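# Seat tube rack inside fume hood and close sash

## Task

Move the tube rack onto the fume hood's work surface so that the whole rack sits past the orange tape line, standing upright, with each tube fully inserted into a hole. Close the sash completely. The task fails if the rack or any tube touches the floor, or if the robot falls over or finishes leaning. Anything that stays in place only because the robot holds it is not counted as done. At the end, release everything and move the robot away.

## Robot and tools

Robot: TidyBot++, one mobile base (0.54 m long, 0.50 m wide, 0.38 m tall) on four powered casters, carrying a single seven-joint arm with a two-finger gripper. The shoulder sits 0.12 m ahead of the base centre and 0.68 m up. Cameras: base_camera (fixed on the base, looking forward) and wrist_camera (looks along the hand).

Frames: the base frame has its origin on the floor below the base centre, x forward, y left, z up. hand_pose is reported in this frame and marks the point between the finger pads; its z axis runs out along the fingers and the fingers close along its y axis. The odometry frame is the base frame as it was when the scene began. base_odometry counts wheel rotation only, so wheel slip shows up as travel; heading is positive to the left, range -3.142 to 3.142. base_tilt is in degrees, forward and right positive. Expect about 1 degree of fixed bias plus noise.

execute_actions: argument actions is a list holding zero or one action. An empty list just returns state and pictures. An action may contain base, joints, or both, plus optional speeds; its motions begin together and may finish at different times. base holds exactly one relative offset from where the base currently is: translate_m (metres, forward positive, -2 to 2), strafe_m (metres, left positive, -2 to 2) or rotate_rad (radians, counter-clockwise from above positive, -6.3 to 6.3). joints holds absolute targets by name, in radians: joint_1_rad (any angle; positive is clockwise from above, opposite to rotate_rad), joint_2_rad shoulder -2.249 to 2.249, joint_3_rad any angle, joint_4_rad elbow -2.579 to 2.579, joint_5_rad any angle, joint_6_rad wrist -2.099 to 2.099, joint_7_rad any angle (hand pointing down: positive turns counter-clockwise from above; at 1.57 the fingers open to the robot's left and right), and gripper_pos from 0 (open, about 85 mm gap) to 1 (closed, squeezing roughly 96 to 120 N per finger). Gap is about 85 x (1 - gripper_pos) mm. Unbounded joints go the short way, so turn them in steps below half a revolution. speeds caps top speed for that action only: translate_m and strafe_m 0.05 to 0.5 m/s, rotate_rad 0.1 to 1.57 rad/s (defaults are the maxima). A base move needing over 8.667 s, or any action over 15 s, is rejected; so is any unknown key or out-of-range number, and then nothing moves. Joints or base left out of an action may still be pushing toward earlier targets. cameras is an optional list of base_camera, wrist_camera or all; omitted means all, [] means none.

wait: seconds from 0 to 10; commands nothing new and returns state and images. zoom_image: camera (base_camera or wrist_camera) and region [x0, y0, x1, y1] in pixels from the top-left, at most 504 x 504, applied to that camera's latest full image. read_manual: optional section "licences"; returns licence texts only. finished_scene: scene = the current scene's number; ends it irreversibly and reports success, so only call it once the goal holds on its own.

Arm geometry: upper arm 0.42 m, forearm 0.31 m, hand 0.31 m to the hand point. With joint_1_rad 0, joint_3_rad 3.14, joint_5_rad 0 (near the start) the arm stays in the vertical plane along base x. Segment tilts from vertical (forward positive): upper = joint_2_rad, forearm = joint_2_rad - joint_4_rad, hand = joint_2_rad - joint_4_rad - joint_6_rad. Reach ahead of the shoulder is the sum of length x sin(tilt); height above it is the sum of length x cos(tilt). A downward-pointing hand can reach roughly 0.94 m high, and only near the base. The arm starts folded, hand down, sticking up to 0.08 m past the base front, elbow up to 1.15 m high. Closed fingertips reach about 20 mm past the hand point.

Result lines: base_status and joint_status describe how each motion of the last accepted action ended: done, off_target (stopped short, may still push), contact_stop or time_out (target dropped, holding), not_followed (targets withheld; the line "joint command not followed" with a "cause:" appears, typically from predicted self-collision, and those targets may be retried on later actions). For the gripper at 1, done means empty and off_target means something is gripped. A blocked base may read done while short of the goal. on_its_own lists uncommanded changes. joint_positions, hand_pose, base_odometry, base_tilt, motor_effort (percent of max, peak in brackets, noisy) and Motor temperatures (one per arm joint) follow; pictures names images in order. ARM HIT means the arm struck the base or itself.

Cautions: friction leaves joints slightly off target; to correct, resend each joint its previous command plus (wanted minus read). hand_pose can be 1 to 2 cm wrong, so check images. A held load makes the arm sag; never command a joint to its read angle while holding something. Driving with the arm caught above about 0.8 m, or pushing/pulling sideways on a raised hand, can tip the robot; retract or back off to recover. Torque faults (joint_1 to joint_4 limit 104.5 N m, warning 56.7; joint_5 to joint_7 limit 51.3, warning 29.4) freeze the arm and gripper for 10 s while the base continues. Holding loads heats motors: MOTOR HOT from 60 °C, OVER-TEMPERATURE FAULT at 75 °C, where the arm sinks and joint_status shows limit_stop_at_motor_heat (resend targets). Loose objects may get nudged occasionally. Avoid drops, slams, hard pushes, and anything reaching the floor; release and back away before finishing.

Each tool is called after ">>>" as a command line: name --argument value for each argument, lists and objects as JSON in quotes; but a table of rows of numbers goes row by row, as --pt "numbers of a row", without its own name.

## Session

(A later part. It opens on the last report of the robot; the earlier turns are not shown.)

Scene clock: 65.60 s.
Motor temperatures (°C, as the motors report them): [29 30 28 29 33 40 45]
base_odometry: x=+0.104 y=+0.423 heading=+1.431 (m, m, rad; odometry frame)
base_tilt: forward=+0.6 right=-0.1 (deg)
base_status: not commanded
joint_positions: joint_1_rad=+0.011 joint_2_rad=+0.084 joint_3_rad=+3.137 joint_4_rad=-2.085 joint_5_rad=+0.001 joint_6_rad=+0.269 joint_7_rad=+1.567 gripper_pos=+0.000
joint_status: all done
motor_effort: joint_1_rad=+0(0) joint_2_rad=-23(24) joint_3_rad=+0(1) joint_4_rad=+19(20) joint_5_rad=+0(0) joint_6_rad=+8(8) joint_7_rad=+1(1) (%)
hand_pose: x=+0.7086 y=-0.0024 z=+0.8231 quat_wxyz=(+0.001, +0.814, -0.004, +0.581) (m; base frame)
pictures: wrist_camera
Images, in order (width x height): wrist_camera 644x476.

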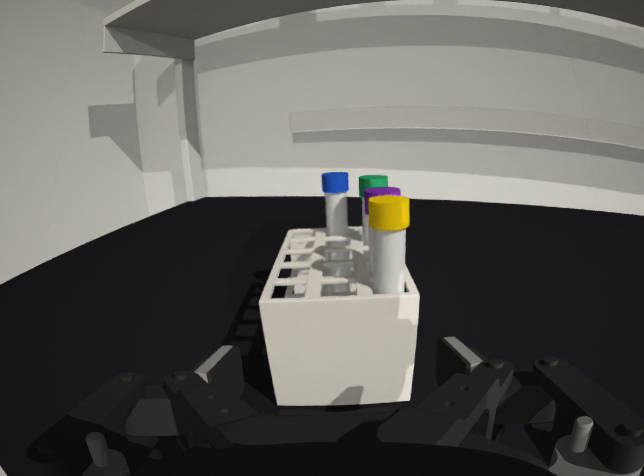

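>>> execute_actions --actions '[{"base": {"translate_m": 0.060}, "speeds": {"translate_m": 0.08}}]' --cameras '["wrist_camera"]'

Scene clock: 67.60 s.
Motor temperatures (°C, as the motors report them): [29 30 28 29 33 40 45]
base_odometry: x=+0.112 y=+0.483 heading=+1.431 (m, m, rad; odometry frame)
base_tilt: forward=+0.6 right=+0.0 (deg)
base_status: done
joint_positions: joint_1_rad=+0.011 joint_2_rad=+0.085 joint_3_rad=+3.137 joint_4_rad=-2.085 joint_5_rad=+0.001 joint_6_rad=+0.269 joint_7_rad=+1.567 gripper_pos=+0.000
joint_status: not commanded
motor_effort: joint_1_rad=-1(1) joint_2_rad=-23(25) joint_3_rad=+0(1) joint_4_rad=+18(20) joint_5_rad=+0(0) joint_6_rad=+7(8) joint_7_rad=+1(1) (%)
hand_pose: x=+0.7087 y=-0.0025 z=+0.8230 quat_wxyz=(+0.001, +0.814, -0.004, +0.581) (m; base frame)
pictures: wrist_camera
Images, in order (width x height): wrist_camera 644x476.

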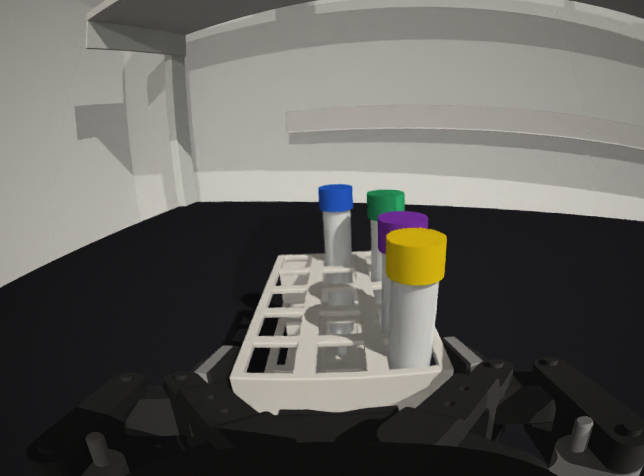

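>>> zoom_image --camera "wrist_camera" --region '[180, 290, 500, 430]'

Region (180, 290, 500, 430) of wrist_camera's 644x476 image, scaled by 1.575; it fills the top 220 rows of this view, and the rest is white.

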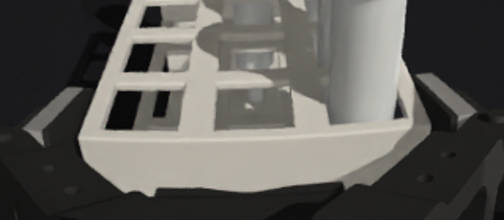

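>>> execute_actions --actions '[{"joints": {"gripper_pos": 1.0}}]' --cameras '["wrist_camera"]'

Scene clock: 69.63 s.
Motor temperatures (°C, as the motors report them): [29 30 28 29 33 40 45]
base_odometry: x=+0.112 y=+0.483 heading=+1.431 (m, m, rad; odometry frame)
base_tilt: forward=+0.6 right=-0.1 (deg)
base_status: not commanded
joint_positions: joint_1_rad=+0.011 joint_2_rad=+0.085 joint_3_rad=+3.137 joint_4_rad=-2.085 joint_5_rad=+0.001 joint_6_rad=+0.270 joint_7_rad=+1.567 gripper_pos=+0.074
joint_status: gripper_pos off_target (ended at +0.074, target +1.000)
motor_effort: joint_1_rad=-1(0) joint_2_rad=-24(24) joint_3_rad=+0(1) joint_4_rad=+19(19) joint_5_rad=+0(0) joint_6_rad=+8(8) joint_7_rad=+1(1) (%)
hand_pose: x=+0.7089 y=-0.0025 z=+0.8235 quat_wxyz=(+0.001, +0.813, -0.004, +0.582) (m; base frame)
pictures: wrist_camera
Images, in order (width x height): wrist_camera 644x476.

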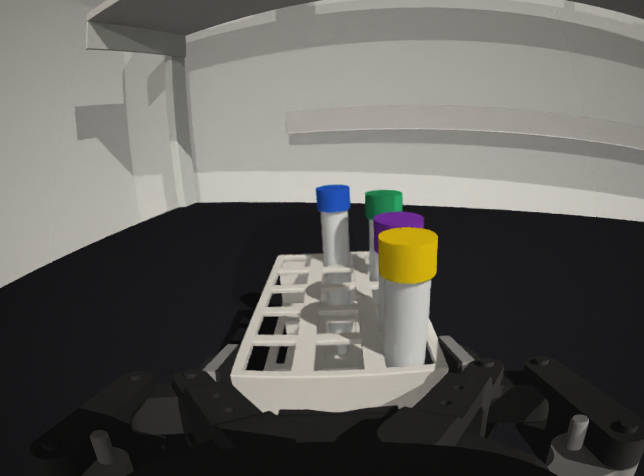

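>>> execute_actions --actions '[{"joints": {"joint_2_rad": -0.022, "joint_4_rad": -1.955, "joint_6_rad": 0.066}}]' --cameras '["wrist_camera"]'

Scene clock: 71.57 s.
Motor temperatures (°C, as the motors report them): [29 30 28 29 33 40 45]
base_odometry: x=+0.112 y=+0.483 heading=+1.431 (m, m, rad; odometry frame)
base_tilt: forward=+0.6 right=+0.0 (deg)
base_status: not commanded
joint_positions: joint_1_rad=+0.011 joint_2_rad=-0.007 joint_3_rad=+3.137 joint_4_rad=-1.971 joint_5_rad=+0.001 joint_6_rad=+0.097 joint_7_rad=+1.567 gripper_pos=+0.074
joint_status: all done
motor_effort: joint_1_rad=+0(0) joint_2_rad=-23(27) joint_3_rad=-1(0) joint_4_rad=+21(22) joint_5_rad=+0(0) joint_6_rad=+9(9) joint_7_rad=+1(1) (%)
hand_pose: x=+0.7042 y=-0.0025 z=+0.8910 quat_wxyz=(+0.001, +0.804, -0.004, +0.595) (m; base frame)
pictures: wrist_camera
Images, in order (width x height): wrist_camera 644x476.

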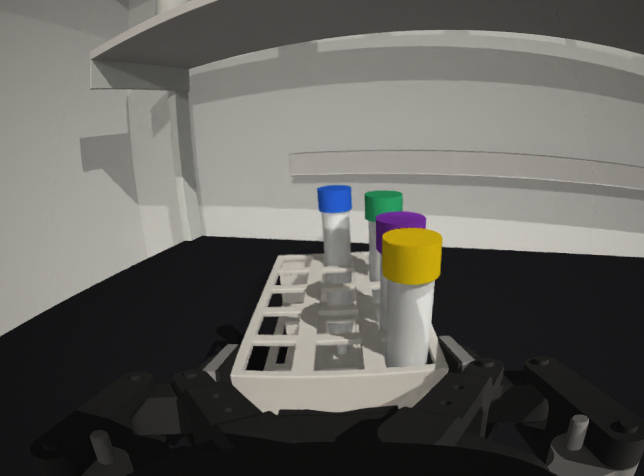

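>>> execute_actions --actions '[{"base": {"translate_m": -1.44}, "joints": {"joint_2_rad": -0.078, "joint_4_rad": -1.717, "joint_6_rad": -0.262}}]' --cameras '["wrist_camera"]'

Scene clock: 76.20 s.
Motor temperatures (°C, as the motors report them): [29 30 28 30 33 40 45]
base_odometry: x=-0.090 y=-0.943 heading=+1.431 (m, m, rad; odometry frame)
base_tilt: forward=+0.6 right=+0.0 (deg)
base_status: done
joint_positions: joint_1_rad=+0.013 joint_2_rad=-0.063 joint_3_rad=+3.137 joint_4_rad=-1.734 joint_5_rad=+0.001 joint_6_rad=-0.234 joint_7_rad=+1.567 gripper_pos=+0.074
joint_status: all done
motor_effort: joint_1_rad=+0(1) joint_2_rad=-23(28) joint_3_rad=+0(2) joint_4_rad=+23(23) joint_5_rad=-1(0) joint_6_rad=+9(9) joint_7_rad=+1(1) (%)
hand_pose: x=+0.6994 y=-0.0037 z=+0.9679 quat_wxyz=(+0.002, +0.815, -0.005, +0.579) (m; base frame)
pictures: wrist_camera
Images, in order (width x height): wrist_camera 644x476.

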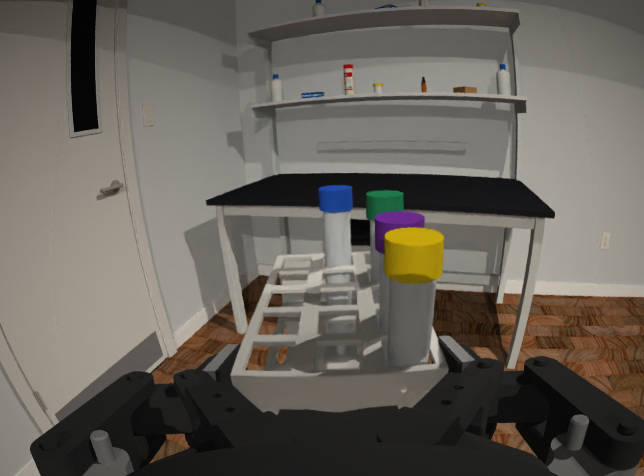

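>>> execute_actions --actions '[{"base": {"rotate_rad": -1.851}, "joints": {"joint_1_rad": -0.02, "joint_4_rad": -1.491, "joint_6_rad": -0.484}, "speeds": {"rotate_rad": 1.2}}]'

Scene clock: 79.00 s.
Motor temperatures (°C, as the motors report them): [29 30 28 30 33 40 45]
base_odometry: x=-0.089 y=-0.943 heading=-0.420 (m, m, rad; odometry frame)
base_tilt: forward=+0.6 right=+0.0 (deg)
base_status: done
joint_positions: joint_1_rad=-0.004 joint_2_rad=-0.063 joint_3_rad=+3.131 joint_4_rad=-1.510 joint_5_rad=+0.001 joint_6_rad=-0.453 joint_7_rad=+1.567 gripper_pos=+0.074
joint_status: all done
motor_effort: joint_1_rad=+1(2) joint_2_rad=-22(24) joint_3_rad=+0(3) joint_4_rad=+23(24) joint_5_rad=+0(0) joint_6_rad=+8(9) joint_7_rad=+1(1) (%)
hand_pose: x=+0.6990 y=+0.0097 z=+1.0398 quat_wxyz=(-0.004, +0.813, +0.005, +0.582) (m; base frame)
pictures: base_camera, wrist_camera
Images, in order (width x height): base_camera 644x364, wrist_camera 644x476.

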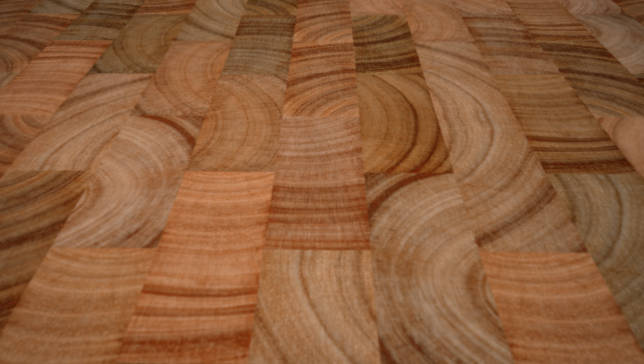

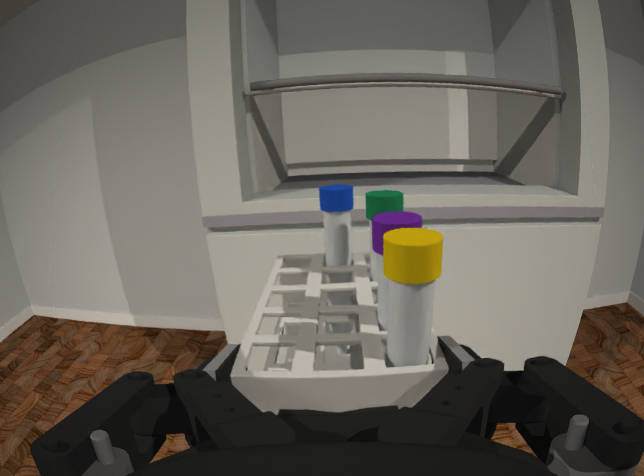

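>>> execute_actions --actions '[{"base": {"translate_m": 0.63}}]'

Scene clock: 81.67 s.
Motor temperatures (°C, as the motors report them): [29 30 28 30 33 40 45]
base_odometry: x=+0.486 y=-1.201 heading=-0.420 (m, m, rad; odometry frame)
base_tilt: forward=+0.6 right=-0.1 (deg)
base_status: done
joint_positions: joint_1_rad=-0.004 joint_2_rad=-0.065 joint_3_rad=+3.131 joint_4_rad=-1.510 joint_5_rad=+0.001 joint_6_rad=-0.456 joint_7_rad=+1.567 gripper_pos=+0.074
joint_status: not commanded
motor_effort: joint_1_rad=+0(1) joint_2_rad=-22(25) joint_3_rad=+0(1) joint_4_rad=+23(24) joint_5_rad=+0(0) joint_6_rad=+9(9) joint_7_rad=+1(1) (%)
hand_pose: x=+0.6977 y=+0.0097 z=+1.0406 quat_wxyz=(-0.004, +0.814, +0.005, +0.581) (m; base frame)
pictures: base_camera, wrist_camera
Images, in order (width x height): base_camera 644x364, wrist_camera 644x476.

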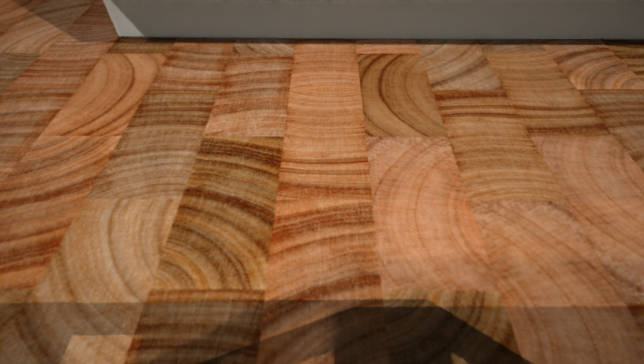

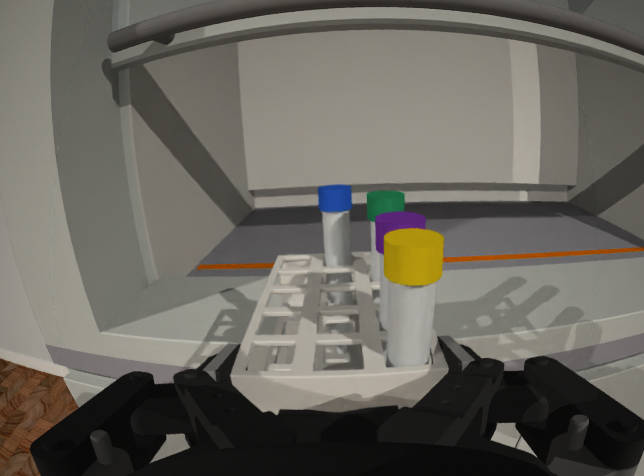

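>>> zoom_image --camera "wrist_camera" --region '[60, 230, 290, 390]'

Region (60, 230, 290, 390) of wrist_camera's 644x476 image, scaled by 2.191; it fills the top 351 rows of this view, and the rest is white.

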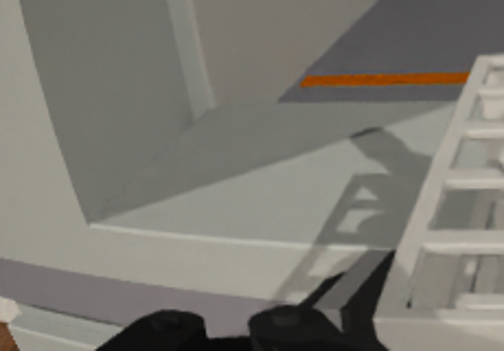

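>>> execute_actions --actions '[{"base": {"translate_m": 0.25}, "joints": {"joint_4_rad": -1.466}, "speeds": {"translate_m": 0.25}}]' --cameras '["wrist_camera"]'

Scene clock: 84.10 s.
Motor temperatures (°C, as the motors report them): [29 30 28 30 33 40 45]
base_odometry: x=+0.714 y=-1.303 heading=-0.421 (m, m, rad; odometry frame)
base_tilt: forward=+0.6 right=+0.0 (deg)
base_status: done
joint_positions: joint_1_rad=-0.004 joint_2_rad=-0.067 joint_3_rad=+3.131 joint_4_rad=-1.485 joint_5_rad=+0.001 joint_6_rad=-0.457 joint_7_rad=+1.567 gripper_pos=+0.074
joint_status: all done
motor_effort: joint_1_rad=-1(1) joint_2_rad=-21(26) joint_3_rad=+0(1) joint_4_rad=+23(23) joint_5_rad=+0(0) joint_6_rad=+9(9) joint_7_rad=+1(1) (%)
hand_pose: x=+0.6984 y=+0.0097 z=+1.0559 quat_wxyz=(-0.005, +0.806, +0.005, +0.592) (m; base frame)
pictures: wrist_camera
Images, in order (width x height): wrist_camera 644x476.

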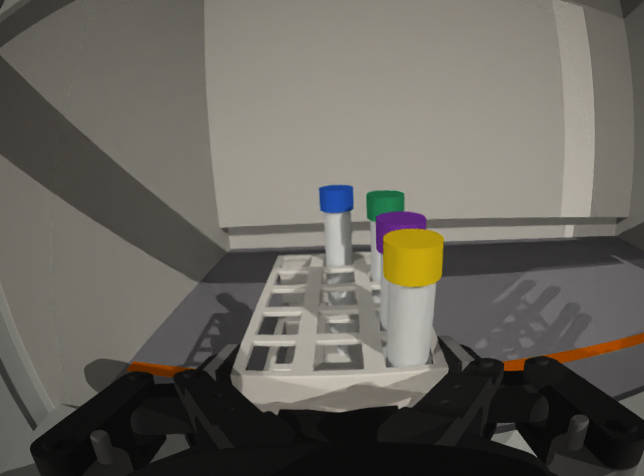

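>>> execute_actions --actions '[{"base": {"translate_m": 0.265}, "speeds": {"translate_m": 0.25}}]'

Scene clock: 86.17 s.
Motor temperatures (°C, as the motors report them): [29 30 28 30 33 40 45]
base_odometry: x=+0.956 y=-1.412 heading=-0.422 (m, m, rad; odometry frame)
base_tilt: forward=+0.6 right=+0.0 (deg)
base_status: done
joint_positions: joint_1_rad=-0.004 joint_2_rad=-0.069 joint_3_rad=+3.131 joint_4_rad=-1.485 joint_5_rad=+0.001 joint_6_rad=-0.457 joint_7_rad=+1.567 gripper_pos=+0.074
joint_status: not commanded
motor_effort: joint_1_rad=-1(1) joint_2_rad=-23(25) joint_3_rad=+0(1) joint_4_rad=+23(23) joint_5_rad=+0(1) joint_6_rad=+9(9) joint_7_rad=+1(1) (%)
hand_pose: x=+0.6977 y=+0.0097 z=+1.0570 quat_wxyz=(-0.005, +0.806, +0.005, +0.592) (m; base frame)
pictures: base_camera, wrist_camera
Images, in order (width x height): base_camera 644x364, wrist_camera 644x476.

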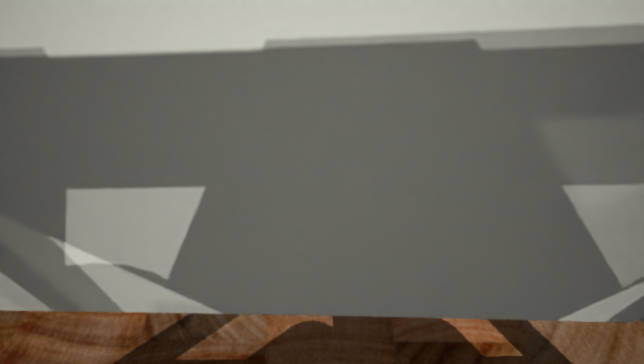

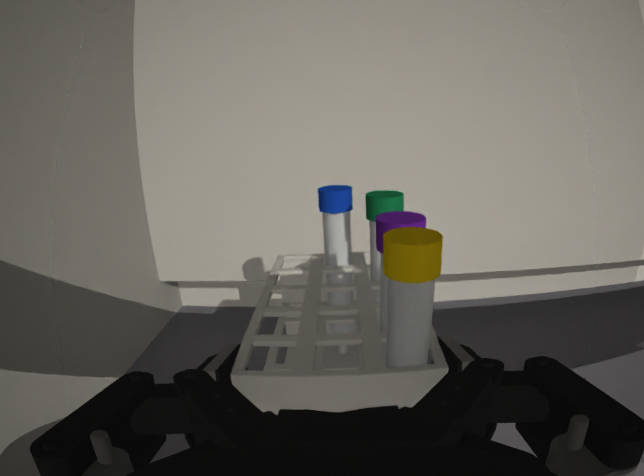

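>>> execute_actions --actions '[{"joints": {"joint_4_rad": -1.682, "joint_6_rad": -0.256}}]' --cameras '["wrist_camera"]'

Scene clock: 87.63 s.
Motor temperatures (°C, as the motors report them): [29 30 28 30 33 40 45]
base_odometry: x=+0.956 y=-1.412 heading=-0.422 (m, m, rad; odometry frame)
base_tilt: forward=+0.6 right=+0.0 (deg)
base_status: not commanded
joint_positions: joint_1_rad=-0.004 joint_2_rad=-0.069 joint_3_rad=+3.131 joint_4_rad=-1.675 joint_5_rad=+0.001 joint_6_rad=-0.299 joint_7_rad=+1.567 gripper_pos=+0.074
joint_status: all done
motor_effort: joint_1_rad=-1(1) joint_2_rad=-22(23) joint_3_rad=+0(0) joint_4_rad=+23(24) joint_5_rad=+0(0) joint_6_rad=+9(9) joint_7_rad=+1(1) (%)
hand_pose: x=+0.6981 y=+0.0098 z=+0.9880 quat_wxyz=(-0.005, +0.815, +0.005, +0.579) (m; base frame)
pictures: wrist_camera
Images, in order (width x height): wrist_camera 644x476.

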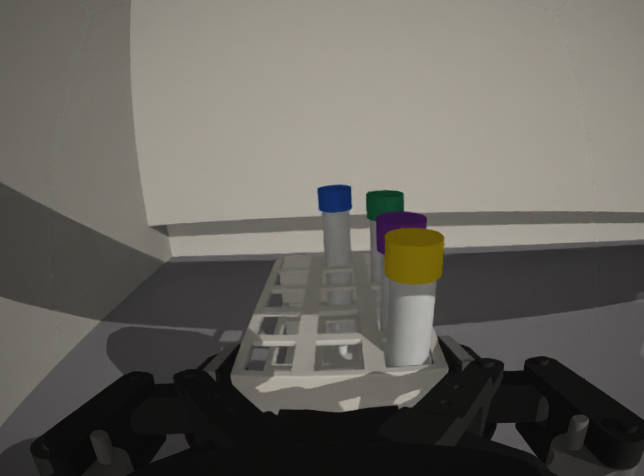

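>>> execute_actions --actions '[{"joints": {"joint_4_rad": -1.771, "joint_6_rad": -0.164}}]' --cameras '["wrist_camera"]'

Scene clock: 88.67 s.
Motor temperatures (°C, as the motors report them): [29 30 28 30 33 40 45]
base_odometry: x=+0.956 y=-1.412 heading=-0.422 (m, m, rad; odometry frame)
base_tilt: forward=+0.6 right=+0.0 (deg)
base_status: not commanded
joint_positions: joint_1_rad=-0.004 joint_2_rad=-0.077 joint_3_rad=+3.131 joint_4_rad=-1.740 joint_5_rad=+0.001 joint_6_rad=-0.190 joint_7_rad=+1.567 gripper_pos=+0.074
joint_status: all done
motor_effort: joint_1_rad=+0(1) joint_2_rad=-17(22) joint_3_rad=+0(0) joint_4_rad=+19(23) joint_5_rad=+0(0) joint_6_rad=+6(9) joint_7_rad=+1(1) (%)
hand_pose: x=+0.6984 y=+0.0098 z=+0.9859 quat_wxyz=(-0.005, +0.799, +0.005, +0.601) (m; base frame)
pictures: wrist_camera
Images, in order (width x height): wrist_camera 644x476.

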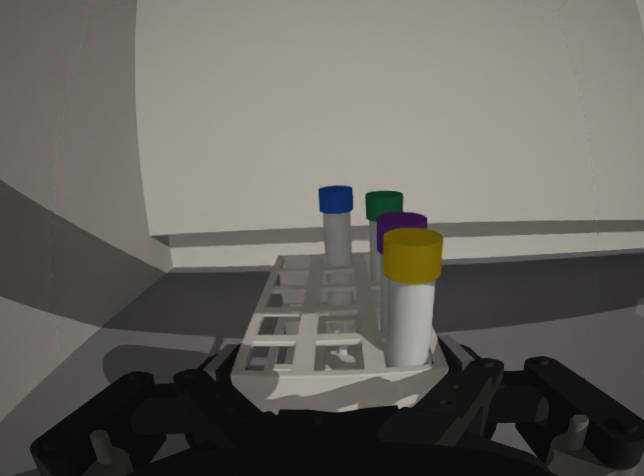

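>>> execute_actions --actions '[{"joints": {"joint_4_rad": -1.685, "joint_6_rad": -0.305}}]' --cameras '["wrist_camera"]'

Scene clock: 89.90 s.
Motor temperatures (°C, as the motors report them): [29 30 28 30 33 40 45]
base_odometry: x=+0.956 y=-1.412 heading=-0.422 (m, m, rad; odometry frame)
base_tilt: forward=+0.6 right=-0.1 (deg)
base_status: not commanded
joint_positions: joint_1_rad=-0.004 joint_2_rad=-0.077 joint_3_rad=+3.131 joint_4_rad=-1.701 joint_5_rad=+0.001 joint_6_rad=-0.271 joint_7_rad=+1.567 gripper_pos=+0.074
joint_status: all done
motor_effort: joint_1_rad=+0(1) joint_2_rad=-19(22) joint_3_rad=+0(0) joint_4_rad=+22(23) joint_5_rad=+0(0) joint_6_rad=+8(10) joint_7_rad=+1(1) (%)
hand_pose: x=+0.6954 y=+0.0098 z=+0.9856 quat_wxyz=(-0.005, +0.812, +0.005, +0.584) (m; base frame)
pictures: wrist_camera
Images, in order (width x height): wrist_camera 644x476.

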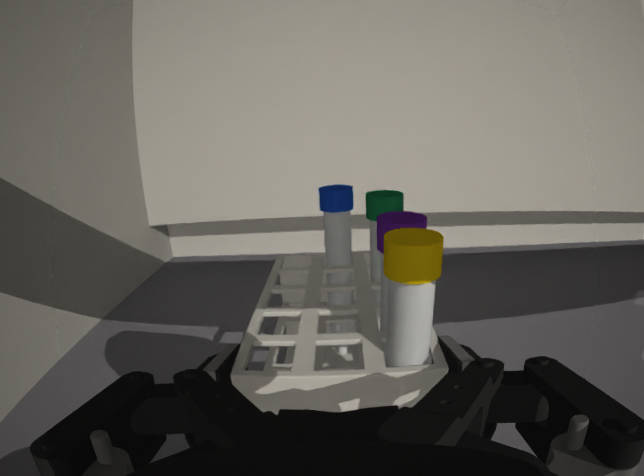

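>>> execute_actions --actions '[{"joints": {"gripper_pos": 0.0}}]' --cameras '["wrist_camera"]'

Scene clock: 91.10 s.
Motor temperatures (°C, as the motors report them): [29 30 28 30 33 40 45]
base_odometry: x=+0.956 y=-1.412 heading=-0.422 (m, m, rad; odometry frame)
base_tilt: forward=+0.6 right=+0.0 (deg)
base_status: not commanded
joint_positions: joint_1_rad=-0.004 joint_2_rad=-0.077 joint_3_rad=+3.131 joint_4_rad=-1.700 joint_5_rad=+0.001 joint_6_rad=-0.272 joint_7_rad=+1.567 gripper_pos=+0.000
joint_status: all done
motor_effort: joint_1_rad=+0(0) joint_2_rad=-19(21) joint_3_rad=+0(0) joint_4_rad=+22(23) joint_5_rad=+0(0) joint_6_rad=+8(9) joint_7_rad=+1(1) (%)
hand_pose: x=+0.6954 y=+0.0098 z=+0.9854 quat_wxyz=(-0.005, +0.812, +0.005, +0.583) (m; base frame)
pictures: wrist_camera
Images, in order (width x height): wrist_camera 644x476.

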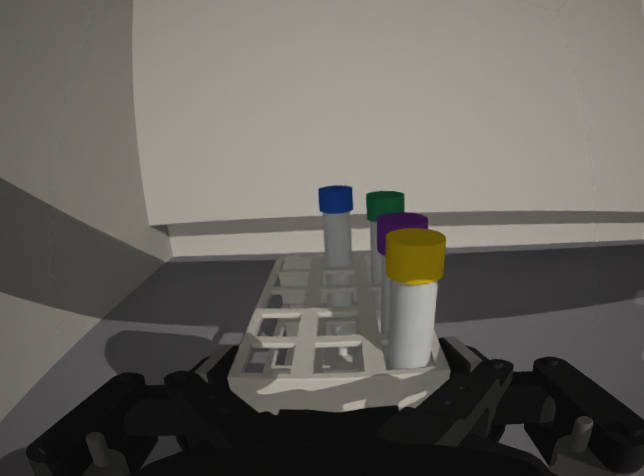

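>>> execute_actions --actions '[{"base": {"translate_m": -0.30}, "joints": {"joint_2_rad": -0.29}, "speeds": {"translate_m": 0.3}}]' --cameras '["wrist_camera"]'

Scene clock: 94.57 s.
Motor temperatures (°C, as the motors report them): [29 30 28 30 33 40 45]
base_odometry: x=+0.682 y=-1.289 heading=-0.422 (m, m, rad; odometry frame)
base_tilt: forward=+0.6 right=+0.0 (deg)
base_status: done
joint_positions: joint_1_rad=-0.005 joint_2_rad=-0.294 joint_3_rad=+3.130 joint_4_rad=-1.693 joint_5_rad=+0.001 joint_6_rad=-0.273 joint_7_rad=+1.567 gripper_pos=+0.000
joint_status: all done
motor_effort: joint_1_rad=+0(3) joint_2_rad=-9(25) joint_3_rad=+0(3) joint_4_rad=+21(22) joint_5_rad=+0(1) joint_6_rad=+8(8) joint_7_rad=+1(1) (%)
hand_pose: x=+0.6164 y=+0.0105 z=+1.1067 quat_wxyz=(-0.005, +0.742, +0.006, +0.670) (m; base frame)
pictures: wrist_camera
Images, in order (width x height): wrist_camera 644x476.

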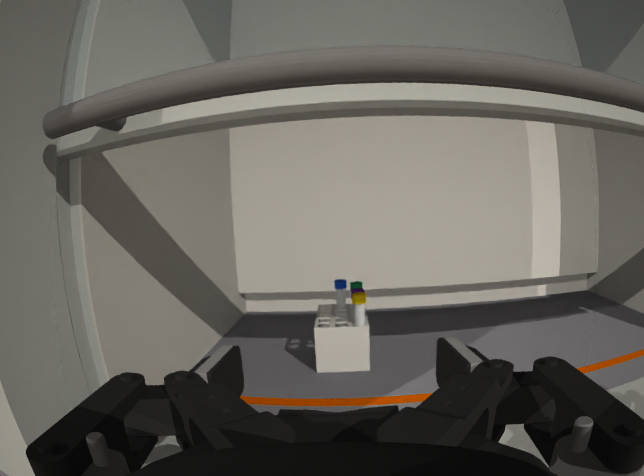

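>>> execute_actions --actions '[{"joints": {"joint_2_rad": -0.07, "joint_4_rad": -0.776, "joint_6_rad": -0.972, "gripper_pos": 1.0}}]' --cameras '["wrist_camera"]'

Scene clock: 97.10 s.
Motor temperatures (°C, as the motors report them): [29 30 28 30 33 40 45]
base_odometry: x=+0.682 y=-1.289 heading=-0.422 (m, m, rad; odometry frame)
base_tilt: forward=+0.6 right=+0.0 (deg)
base_status: not commanded
joint_positions: joint_1_rad=-0.005 joint_2_rad=-0.096 joint_3_rad=+3.130 joint_4_rad=-0.792 joint_5_rad=+0.001 joint_6_rad=-0.935 joint_7_rad=+1.567 gripper_pos=+0.999
joint_status: all done
motor_effort: joint_1_rad=+0(0) joint_2_rad=-13(14) joint_3_rad=-1(0) joint_4_rad=+16(23) joint_5_rad=+0(0) joint_6_rad=+8(8) joint_7_rad=+1(1) (%)
hand_pose: x=+0.5910 y=+0.0094 z=+1.3231 quat_wxyz=(-0.006, +0.728, +0.005, +0.685) (m; base frame)
pictures: wrist_camera
Images, in order (width x height): wrist_camera 644x476.

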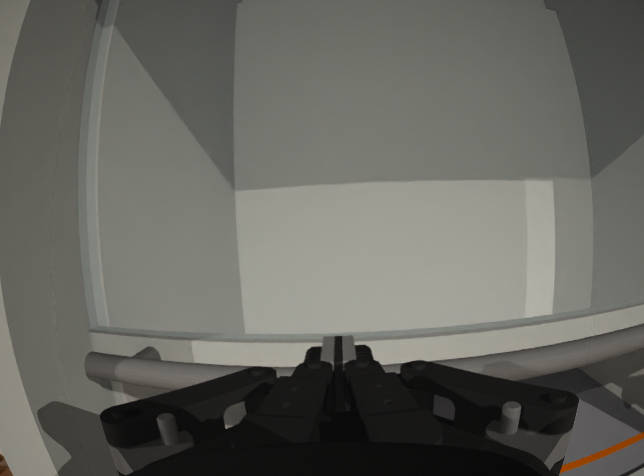

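>>> execute_actions --actions '[{"base": {"translate_m": 0.12}, "speeds": {"translate_m": 0.2}}]' --cameras '["wrist_camera"]'

Scene clock: 98.53 s.
Motor temperatures (°C, as the motors report them): [29 30 28 30 33 40 45]
base_odometry: x=+0.791 y=-1.338 heading=-0.422 (m, m, rad; odometry frame)
base_tilt: forward=+0.5 right=-0.1 (deg)
base_status: done
joint_positions: joint_1_rad=-0.005 joint_2_rad=-0.072 joint_3_rad=+3.130 joint_4_rad=-0.789 joint_5_rad=+0.001 joint_6_rad=-0.937 joint_7_rad=+1.567 gripper_pos=+0.999
joint_status: not commanded
motor_effort: joint_1_rad=+0(1) joint_2_rad=-14(18) joint_3_rad=+0(1) joint_4_rad=+16(18) joint_5_rad=-1(0) joint_6_rad=+8(8) joint_7_rad=+1(1) (%)
hand_pose: x=+0.6050 y=+0.0094 z=+1.3130 quat_wxyz=(-0.006, +0.736, +0.005, +0.677) (m; base frame)
pictures: wrist_camera
Images, in order (width x height): wrist_camera 644x476.

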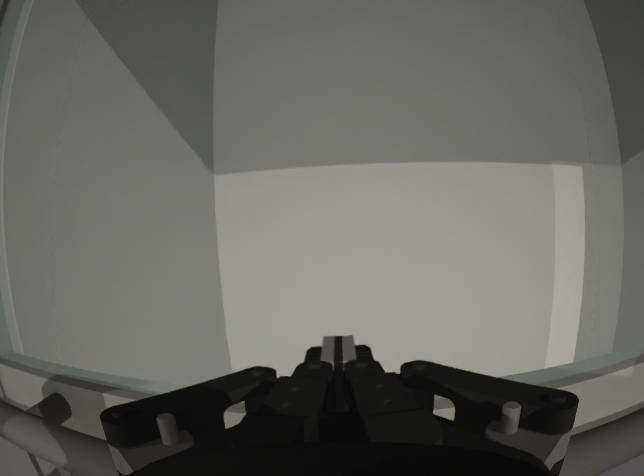

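>>> execute_actions --actions '[{"joints": {"joint_2_rad": -0.10, "joint_4_rad": -1.0, "joint_6_rad": -0.90}}]' --cameras '["wrist_camera"]'

Scene clock: 100.27 s.
Motor temperatures (°C, as the motors report them): [29 30 28 30 33 40 45]
base_odometry: x=+0.791 y=-1.338 heading=-0.422 (m, m, rad; odometry frame)
base_tilt: forward=+0.6 right=-0.1 (deg)
base_status: not commanded
joint_positions: joint_1_rad=-0.005 joint_2_rad=-0.119 joint_3_rad=+3.130 joint_4_rad=-0.917 joint_5_rad=+0.001 joint_6_rad=-0.852 joint_7_rad=+1.567 gripper_pos=+0.999
joint_status: joint_4_rad off_target (ended at -0.917, target -1.000); the others done
motor_effort: joint_1_rad=-1(1) joint_2_rad=-6(14) joint_3_rad=-2(1) joint_4_rad=+6(16) joint_5_rad=+0(0) joint_6_rad=-5(8) joint_7_rad=+1(1) (%)
hand_pose: x=+0.6045 y=+0.0097 z=+1.2941 quat_wxyz=(-0.006, +0.735, +0.005, +0.678) (m; base frame)
pictures: wrist_camera
Images, in order (width x height): wrist_camera 644x476.

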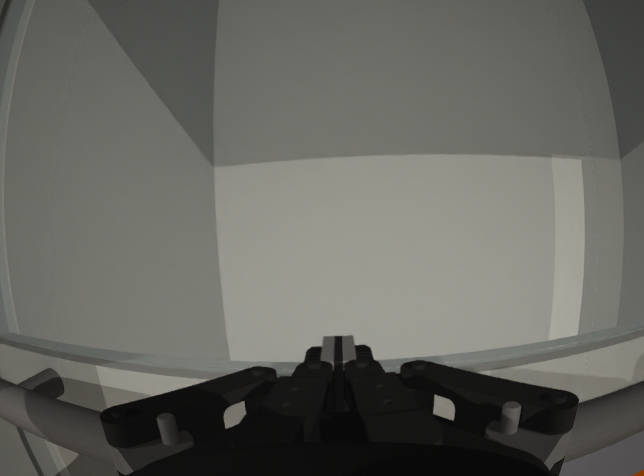

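>>> execute_actions --actions '[{"joints": {"joint_2_rad": -0.142, "joint_4_rad": -1.378, "joint_6_rad": -0.81}}]' --cameras '["wrist_camera"]'

Scene clock: 102.33 s.
Motor temperatures (°C, as the motors report them): [29 30 28 30 33 40 45]
base_odometry: x=+0.791 y=-1.338 heading=-0.422 (m, m, rad; odometry frame)
base_tilt: forward=+0.6 right=+0.0 (deg)
base_status: not commanded
joint_positions: joint_1_rad=-0.005 joint_2_rad=-0.223 joint_3_rad=+3.130 joint_4_rad=-1.341 joint_5_rad=+0.001 joint_6_rad=-0.769 joint_7_rad=+1.567 gripper_pos=+0.999
joint_status: joint_2_rad off_target (ended at -0.223, target -0.142); the others done
motor_effort: joint_1_rad=+0(2) joint_2_rad=+2(9) joint_3_rad=+0(3) joint_4_rad=+14(15) joint_5_rad=+0(2) joint_6_rad=+7(17) joint_7_rad=+1(1) (%)
hand_pose: x=+0.6045 y=+0.0100 z=+1.1330 quat_wxyz=(-0.004, +0.809, +0.006, +0.587) (m; base frame)
pictures: wrist_camera
Images, in order (width x height): wrist_camera 644x476.

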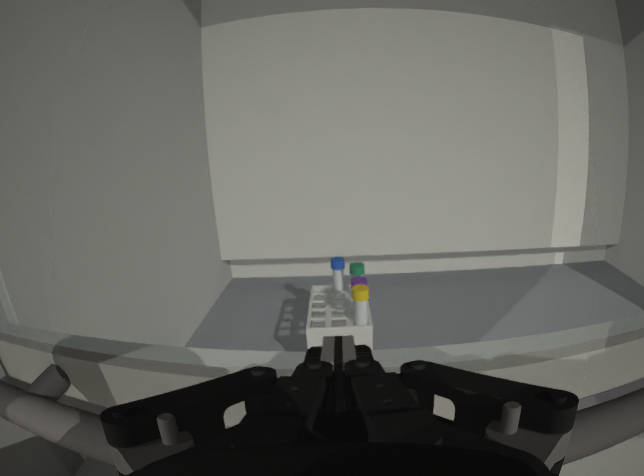

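>>> execute_actions --actions '[{"joints": {"joint_2_rad": -0.21, "joint_4_rad": -1.66, "joint_6_rad": -0.705}}]' --cameras '["wrist_camera"]'

Scene clock: 105.37 s.
Motor temperatures (°C, as the motors report them): [29 30 28 30 33 40 45]
base_odometry: x=+0.791 y=-1.338 heading=-0.422 (m, m, rad; odometry frame)
base_tilt: forward=+0.6 right=+0.0 (deg)
base_status: not commanded
joint_positions: joint_1_rad=-0.005 joint_2_rad=-0.265 joint_3_rad=+3.130 joint_4_rad=-1.601 joint_5_rad=+0.001 joint_6_rad=-0.622 joint_7_rad=+1.567 gripper_pos=+0.999
joint_status: joint_2_rad off_target (ended at -0.265, target -0.210); joint_4_rad off_target (ended at -1.601, target -1.660); joint_6_rad off_target (ended at -0.622, target -0.705)
motor_effort: joint_1_rad=+0(1) joint_2_rad=-3(6) joint_3_rad=+0(1) joint_4_rad=+11(15) joint_5_rad=+0(0) joint_6_rad=+0(13) joint_7_rad=+1(1) (%)
hand_pose: x=+0.6027 y=+0.0099 z=+1.0432 quat_wxyz=(-0.004, +0.830, +0.006, +0.558) (m; base frame)
pictures: wrist_camera
Images, in order (width x height): wrist_camera 644x476.

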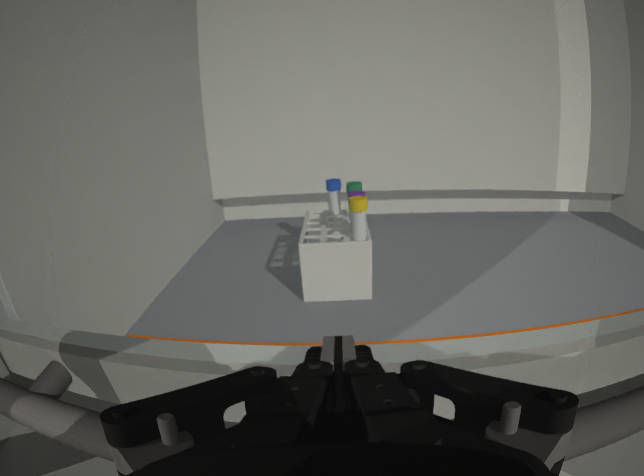

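>>> execute_actions --actions '[{"joints": {"joint_2_rad": -0.22, "joint_4_rad": -1.85, "joint_6_rad": -0.57}}]' --cameras '["wrist_camera"]'

Scene clock: 107.17 s.
Motor temperatures (°C, as the motors report them): [29 30 28 30 33 40 45]
base_odometry: x=+0.791 y=-1.338 heading=-0.422 (m, m, rad; odometry frame)
base_tilt: forward=+0.6 right=+0.0 (deg)
base_status: not commanded
joint_positions: joint_1_rad=-0.005 joint_2_rad=-0.295 joint_3_rad=+3.130 joint_4_rad=-1.765 joint_5_rad=+0.001 joint_6_rad=-0.522 joint_7_rad=+1.567 gripper_pos=+0.999
joint_status: joint_2_rad off_target (ended at -0.295, target -0.220); joint_4_rad off_target (ended at -1.765, target -1.850); the others done
motor_effort: joint_1_rad=+1(0) joint_2_rad=+1(11) joint_3_rad=+0(1) joint_4_rad=+6(11) joint_5_rad=+1(1) joint_6_rad=-5(10) joint_7_rad=+2(2) (%)
hand_pose: x=+0.5932 y=+0.0097 z=+0.9885 quat_wxyz=(-0.003, +0.839, +0.006, +0.543) (m; base frame)
pictures: wrist_camera
Images, in order (width x height): wrist_camera 644x476.

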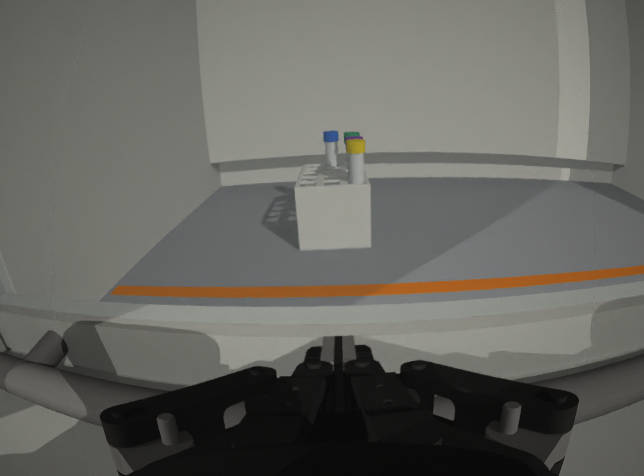

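>>> execute_actions --actions '[{"joints": {"joint_2_rad": -0.17, "joint_4_rad": -1.925, "joint_6_rad": -0.61}}]' --cameras '["wrist_camera"]'

Scene clock: 108.33 s.
Motor temperatures (°C, as the motors report them): [29 30 28 30 33 40 45]
base_odometry: x=+0.791 y=-1.338 heading=-0.422 (m, m, rad; odometry frame)
base_tilt: forward=+0.6 right=+0.0 (deg)
base_status: not commanded
joint_positions: joint_1_rad=-0.005 joint_2_rad=-0.295 joint_3_rad=+3.130 joint_4_rad=-1.768 joint_5_rad=+0.001 joint_6_rad=-0.519 joint_7_rad=+1.567 gripper_pos=+0.999
joint_status: joint_2_rad off_target (ended at -0.295, target -0.170); joint_4_rad off_target (ended at -1.768, target -1.925); joint_6_rad off_target (ended at -0.519, target -0.610)
motor_effort: joint_1_rad=+0(1) joint_2_rad=+11(12) joint_3_rad=+0(1) joint_4_rad=-5(6) joint_5_rad=+0(1) joint_6_rad=-12(13) joint_7_rad=+2(2) (%)
hand_pose: x=+0.5934 y=+0.0097 z=+0.9878 quat_wxyz=(-0.003, +0.839, +0.006, +0.544) (m; base frame)
pictures: wrist_camera
Images, in order (width x height): wrist_camera 644x476.

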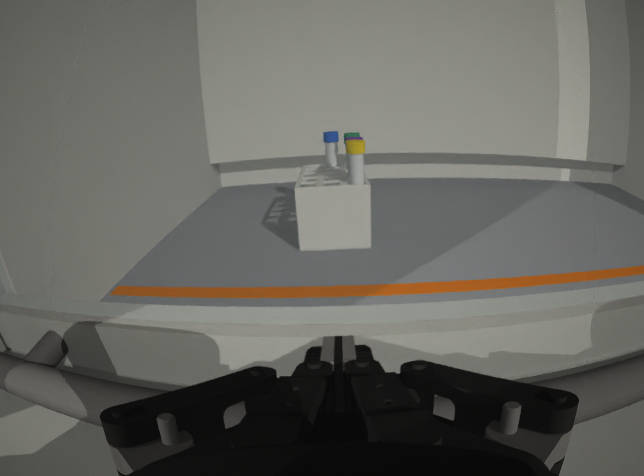

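>>> execute_actions --actions '[{"joints": {"joint_2_rad": -0.145, "joint_4_rad": -1.96, "joint_6_rad": -0.64}}]' --cameras '["wrist_camera"]'

Scene clock: 109.60 s.
Motor temperatures (°C, as the motors report them): [29 30 28 30 33 40 45]
base_odometry: x=+0.791 y=-1.338 heading=-0.422 (m, m, rad; odometry frame)
base_tilt: forward=+0.5 right=+0.0 (deg)
base_status: not commanded
joint_positions: joint_1_rad=-0.005 joint_2_rad=-0.295 joint_3_rad=+3.130 joint_4_rad=-1.770 joint_5_rad=+0.001 joint_6_rad=-0.516 joint_7_rad=+1.567 gripper_pos=+0.999
joint_status: joint_2_rad off_target (ended at -0.295, target -0.145); joint_4_rad off_target (ended at -1.770, target -1.960); joint_6_rad off_target (ended at -0.516, target -0.640)
motor_effort: joint_1_rad=+1(0) joint_2_rad=+17(16) joint_3_rad=+0(1) joint_4_rad=-11(11) joint_5_rad=+1(0) joint_6_rad=-17(18) joint_7_rad=+1(2) (%)
hand_pose: x=+0.5935 y=+0.0097 z=+0.9873 quat_wxyz=(-0.003, +0.839, +0.006, +0.544) (m; base frame)
pictures: wrist_camera
Images, in order (width x height): wrist_camera 644x476.

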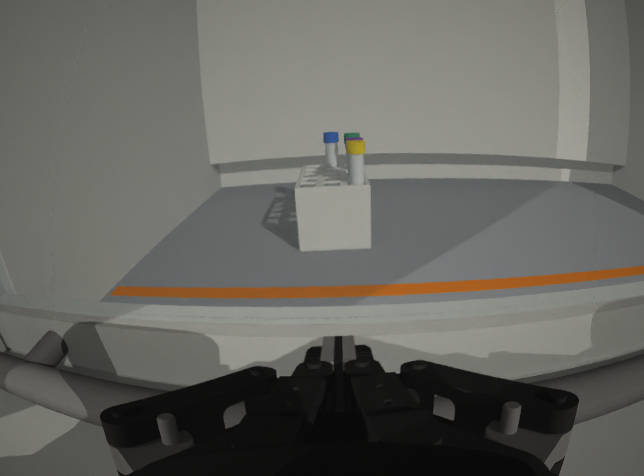

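>>> execute_actions --actions '[{"joints": {"joint_2_rad": -0.36, "joint_4_rad": -1.72, "joint_6_rad": -0.42}}]' --cameras '[]'

>>> execute_actions --actions '[{"base": {"translate_m": -0.45}, "joints": {"joint_2_rad": -0.45, "joint_4_rad": -2.05, "joint_6_rad": -0.05}}]' --cameras '["wrist_camera"]'

Scene clock: 111.33 s.
Motor temperatures (°C, as the motors report them): [29 30 28 30 33 40 45]
base_odometry: x=+0.791 y=-1.338 heading=-0.422 (m, m, rad; odometry frame)
base_tilt: forward=+0.5 right=-0.1 (deg)
base_status: not commanded
joint_positions: joint_1_rad=-0.005 joint_2_rad=-0.341 joint_3_rad=+3.130 joint_4_rad=-1.732 joint_5_rad=+0.001 joint_6_rad=-0.452 joint_7_rad=+1.567 gripper_pos=+0.999
joint_status: all done
motor_effort: joint_1_rad=-1(0) joint_2_rad=-10(17) joint_3_rad=+0(1) joint_4_rad=+21(26) joint_5_rad=-1(1) joint_6_rad=+8(17) joint_7_rad=+1(2) (%)
hand_pose: x=+0.5872 y=+0.0099 z=+1.0508 quat_wxyz=(-0.004, +0.797, +0.006, +0.605) (m; base frame)
pictures: none
No camera images: the call's "cameras" was empty. Leave "cameras" out to get every camera's image.

Scene clock: 113.57 s.
Motor temperatures (°C, as the motors report them): [29 30 28 30 33 40 45]
base_odometry: x=+0.381 y=-1.154 heading=-0.422 (m, m, rad; odometry frame)
base_tilt: forward=+0.6 right=+0.0 (deg)
base_status: done
joint_positions: joint_1_rad=-0.005 joint_2_rad=-0.442 joint_3_rad=+3.130 joint_4_rad=-2.037 joint_5_rad=+0.001 joint_6_rad=-0.085 joint_7_rad=+1.567 gripper_pos=+0.999
joint_status: all done
motor_effort: joint_1_rad=-1(1) joint_2_rad=-4(14) joint_3_rad=+0(0) joint_4_rad=+22(23) joint_5_rad=+1(0) joint_6_rad=+8(8) joint_7_rad=+1(1) (%)
hand_pose: x=+0.5625 y=+0.0097 z=+1.0206 quat_wxyz=(-0.004, +0.745, +0.006, +0.668) (m; base frame)
pictures: wrist_camera
Images, in order (width x height): wrist_camera 644x476.

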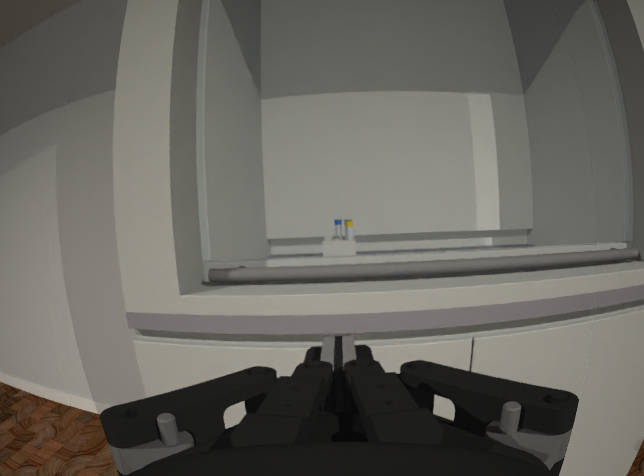

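>>> zoom_image --camera "wrist_camera" --region '[180, 200, 420, 320]'

Region (180, 200, 420, 320) of wrist_camera's 644x476 image, scaled by 2.100.

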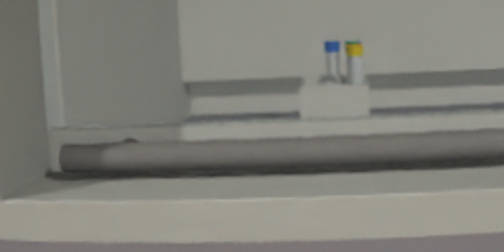

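The sash is shut, the rack is upright beyond the tape with all four tubes seated, and the robot is clear. Ending scene 1.

>>> finished_scene --scene 1

The scene is finished: the task was done.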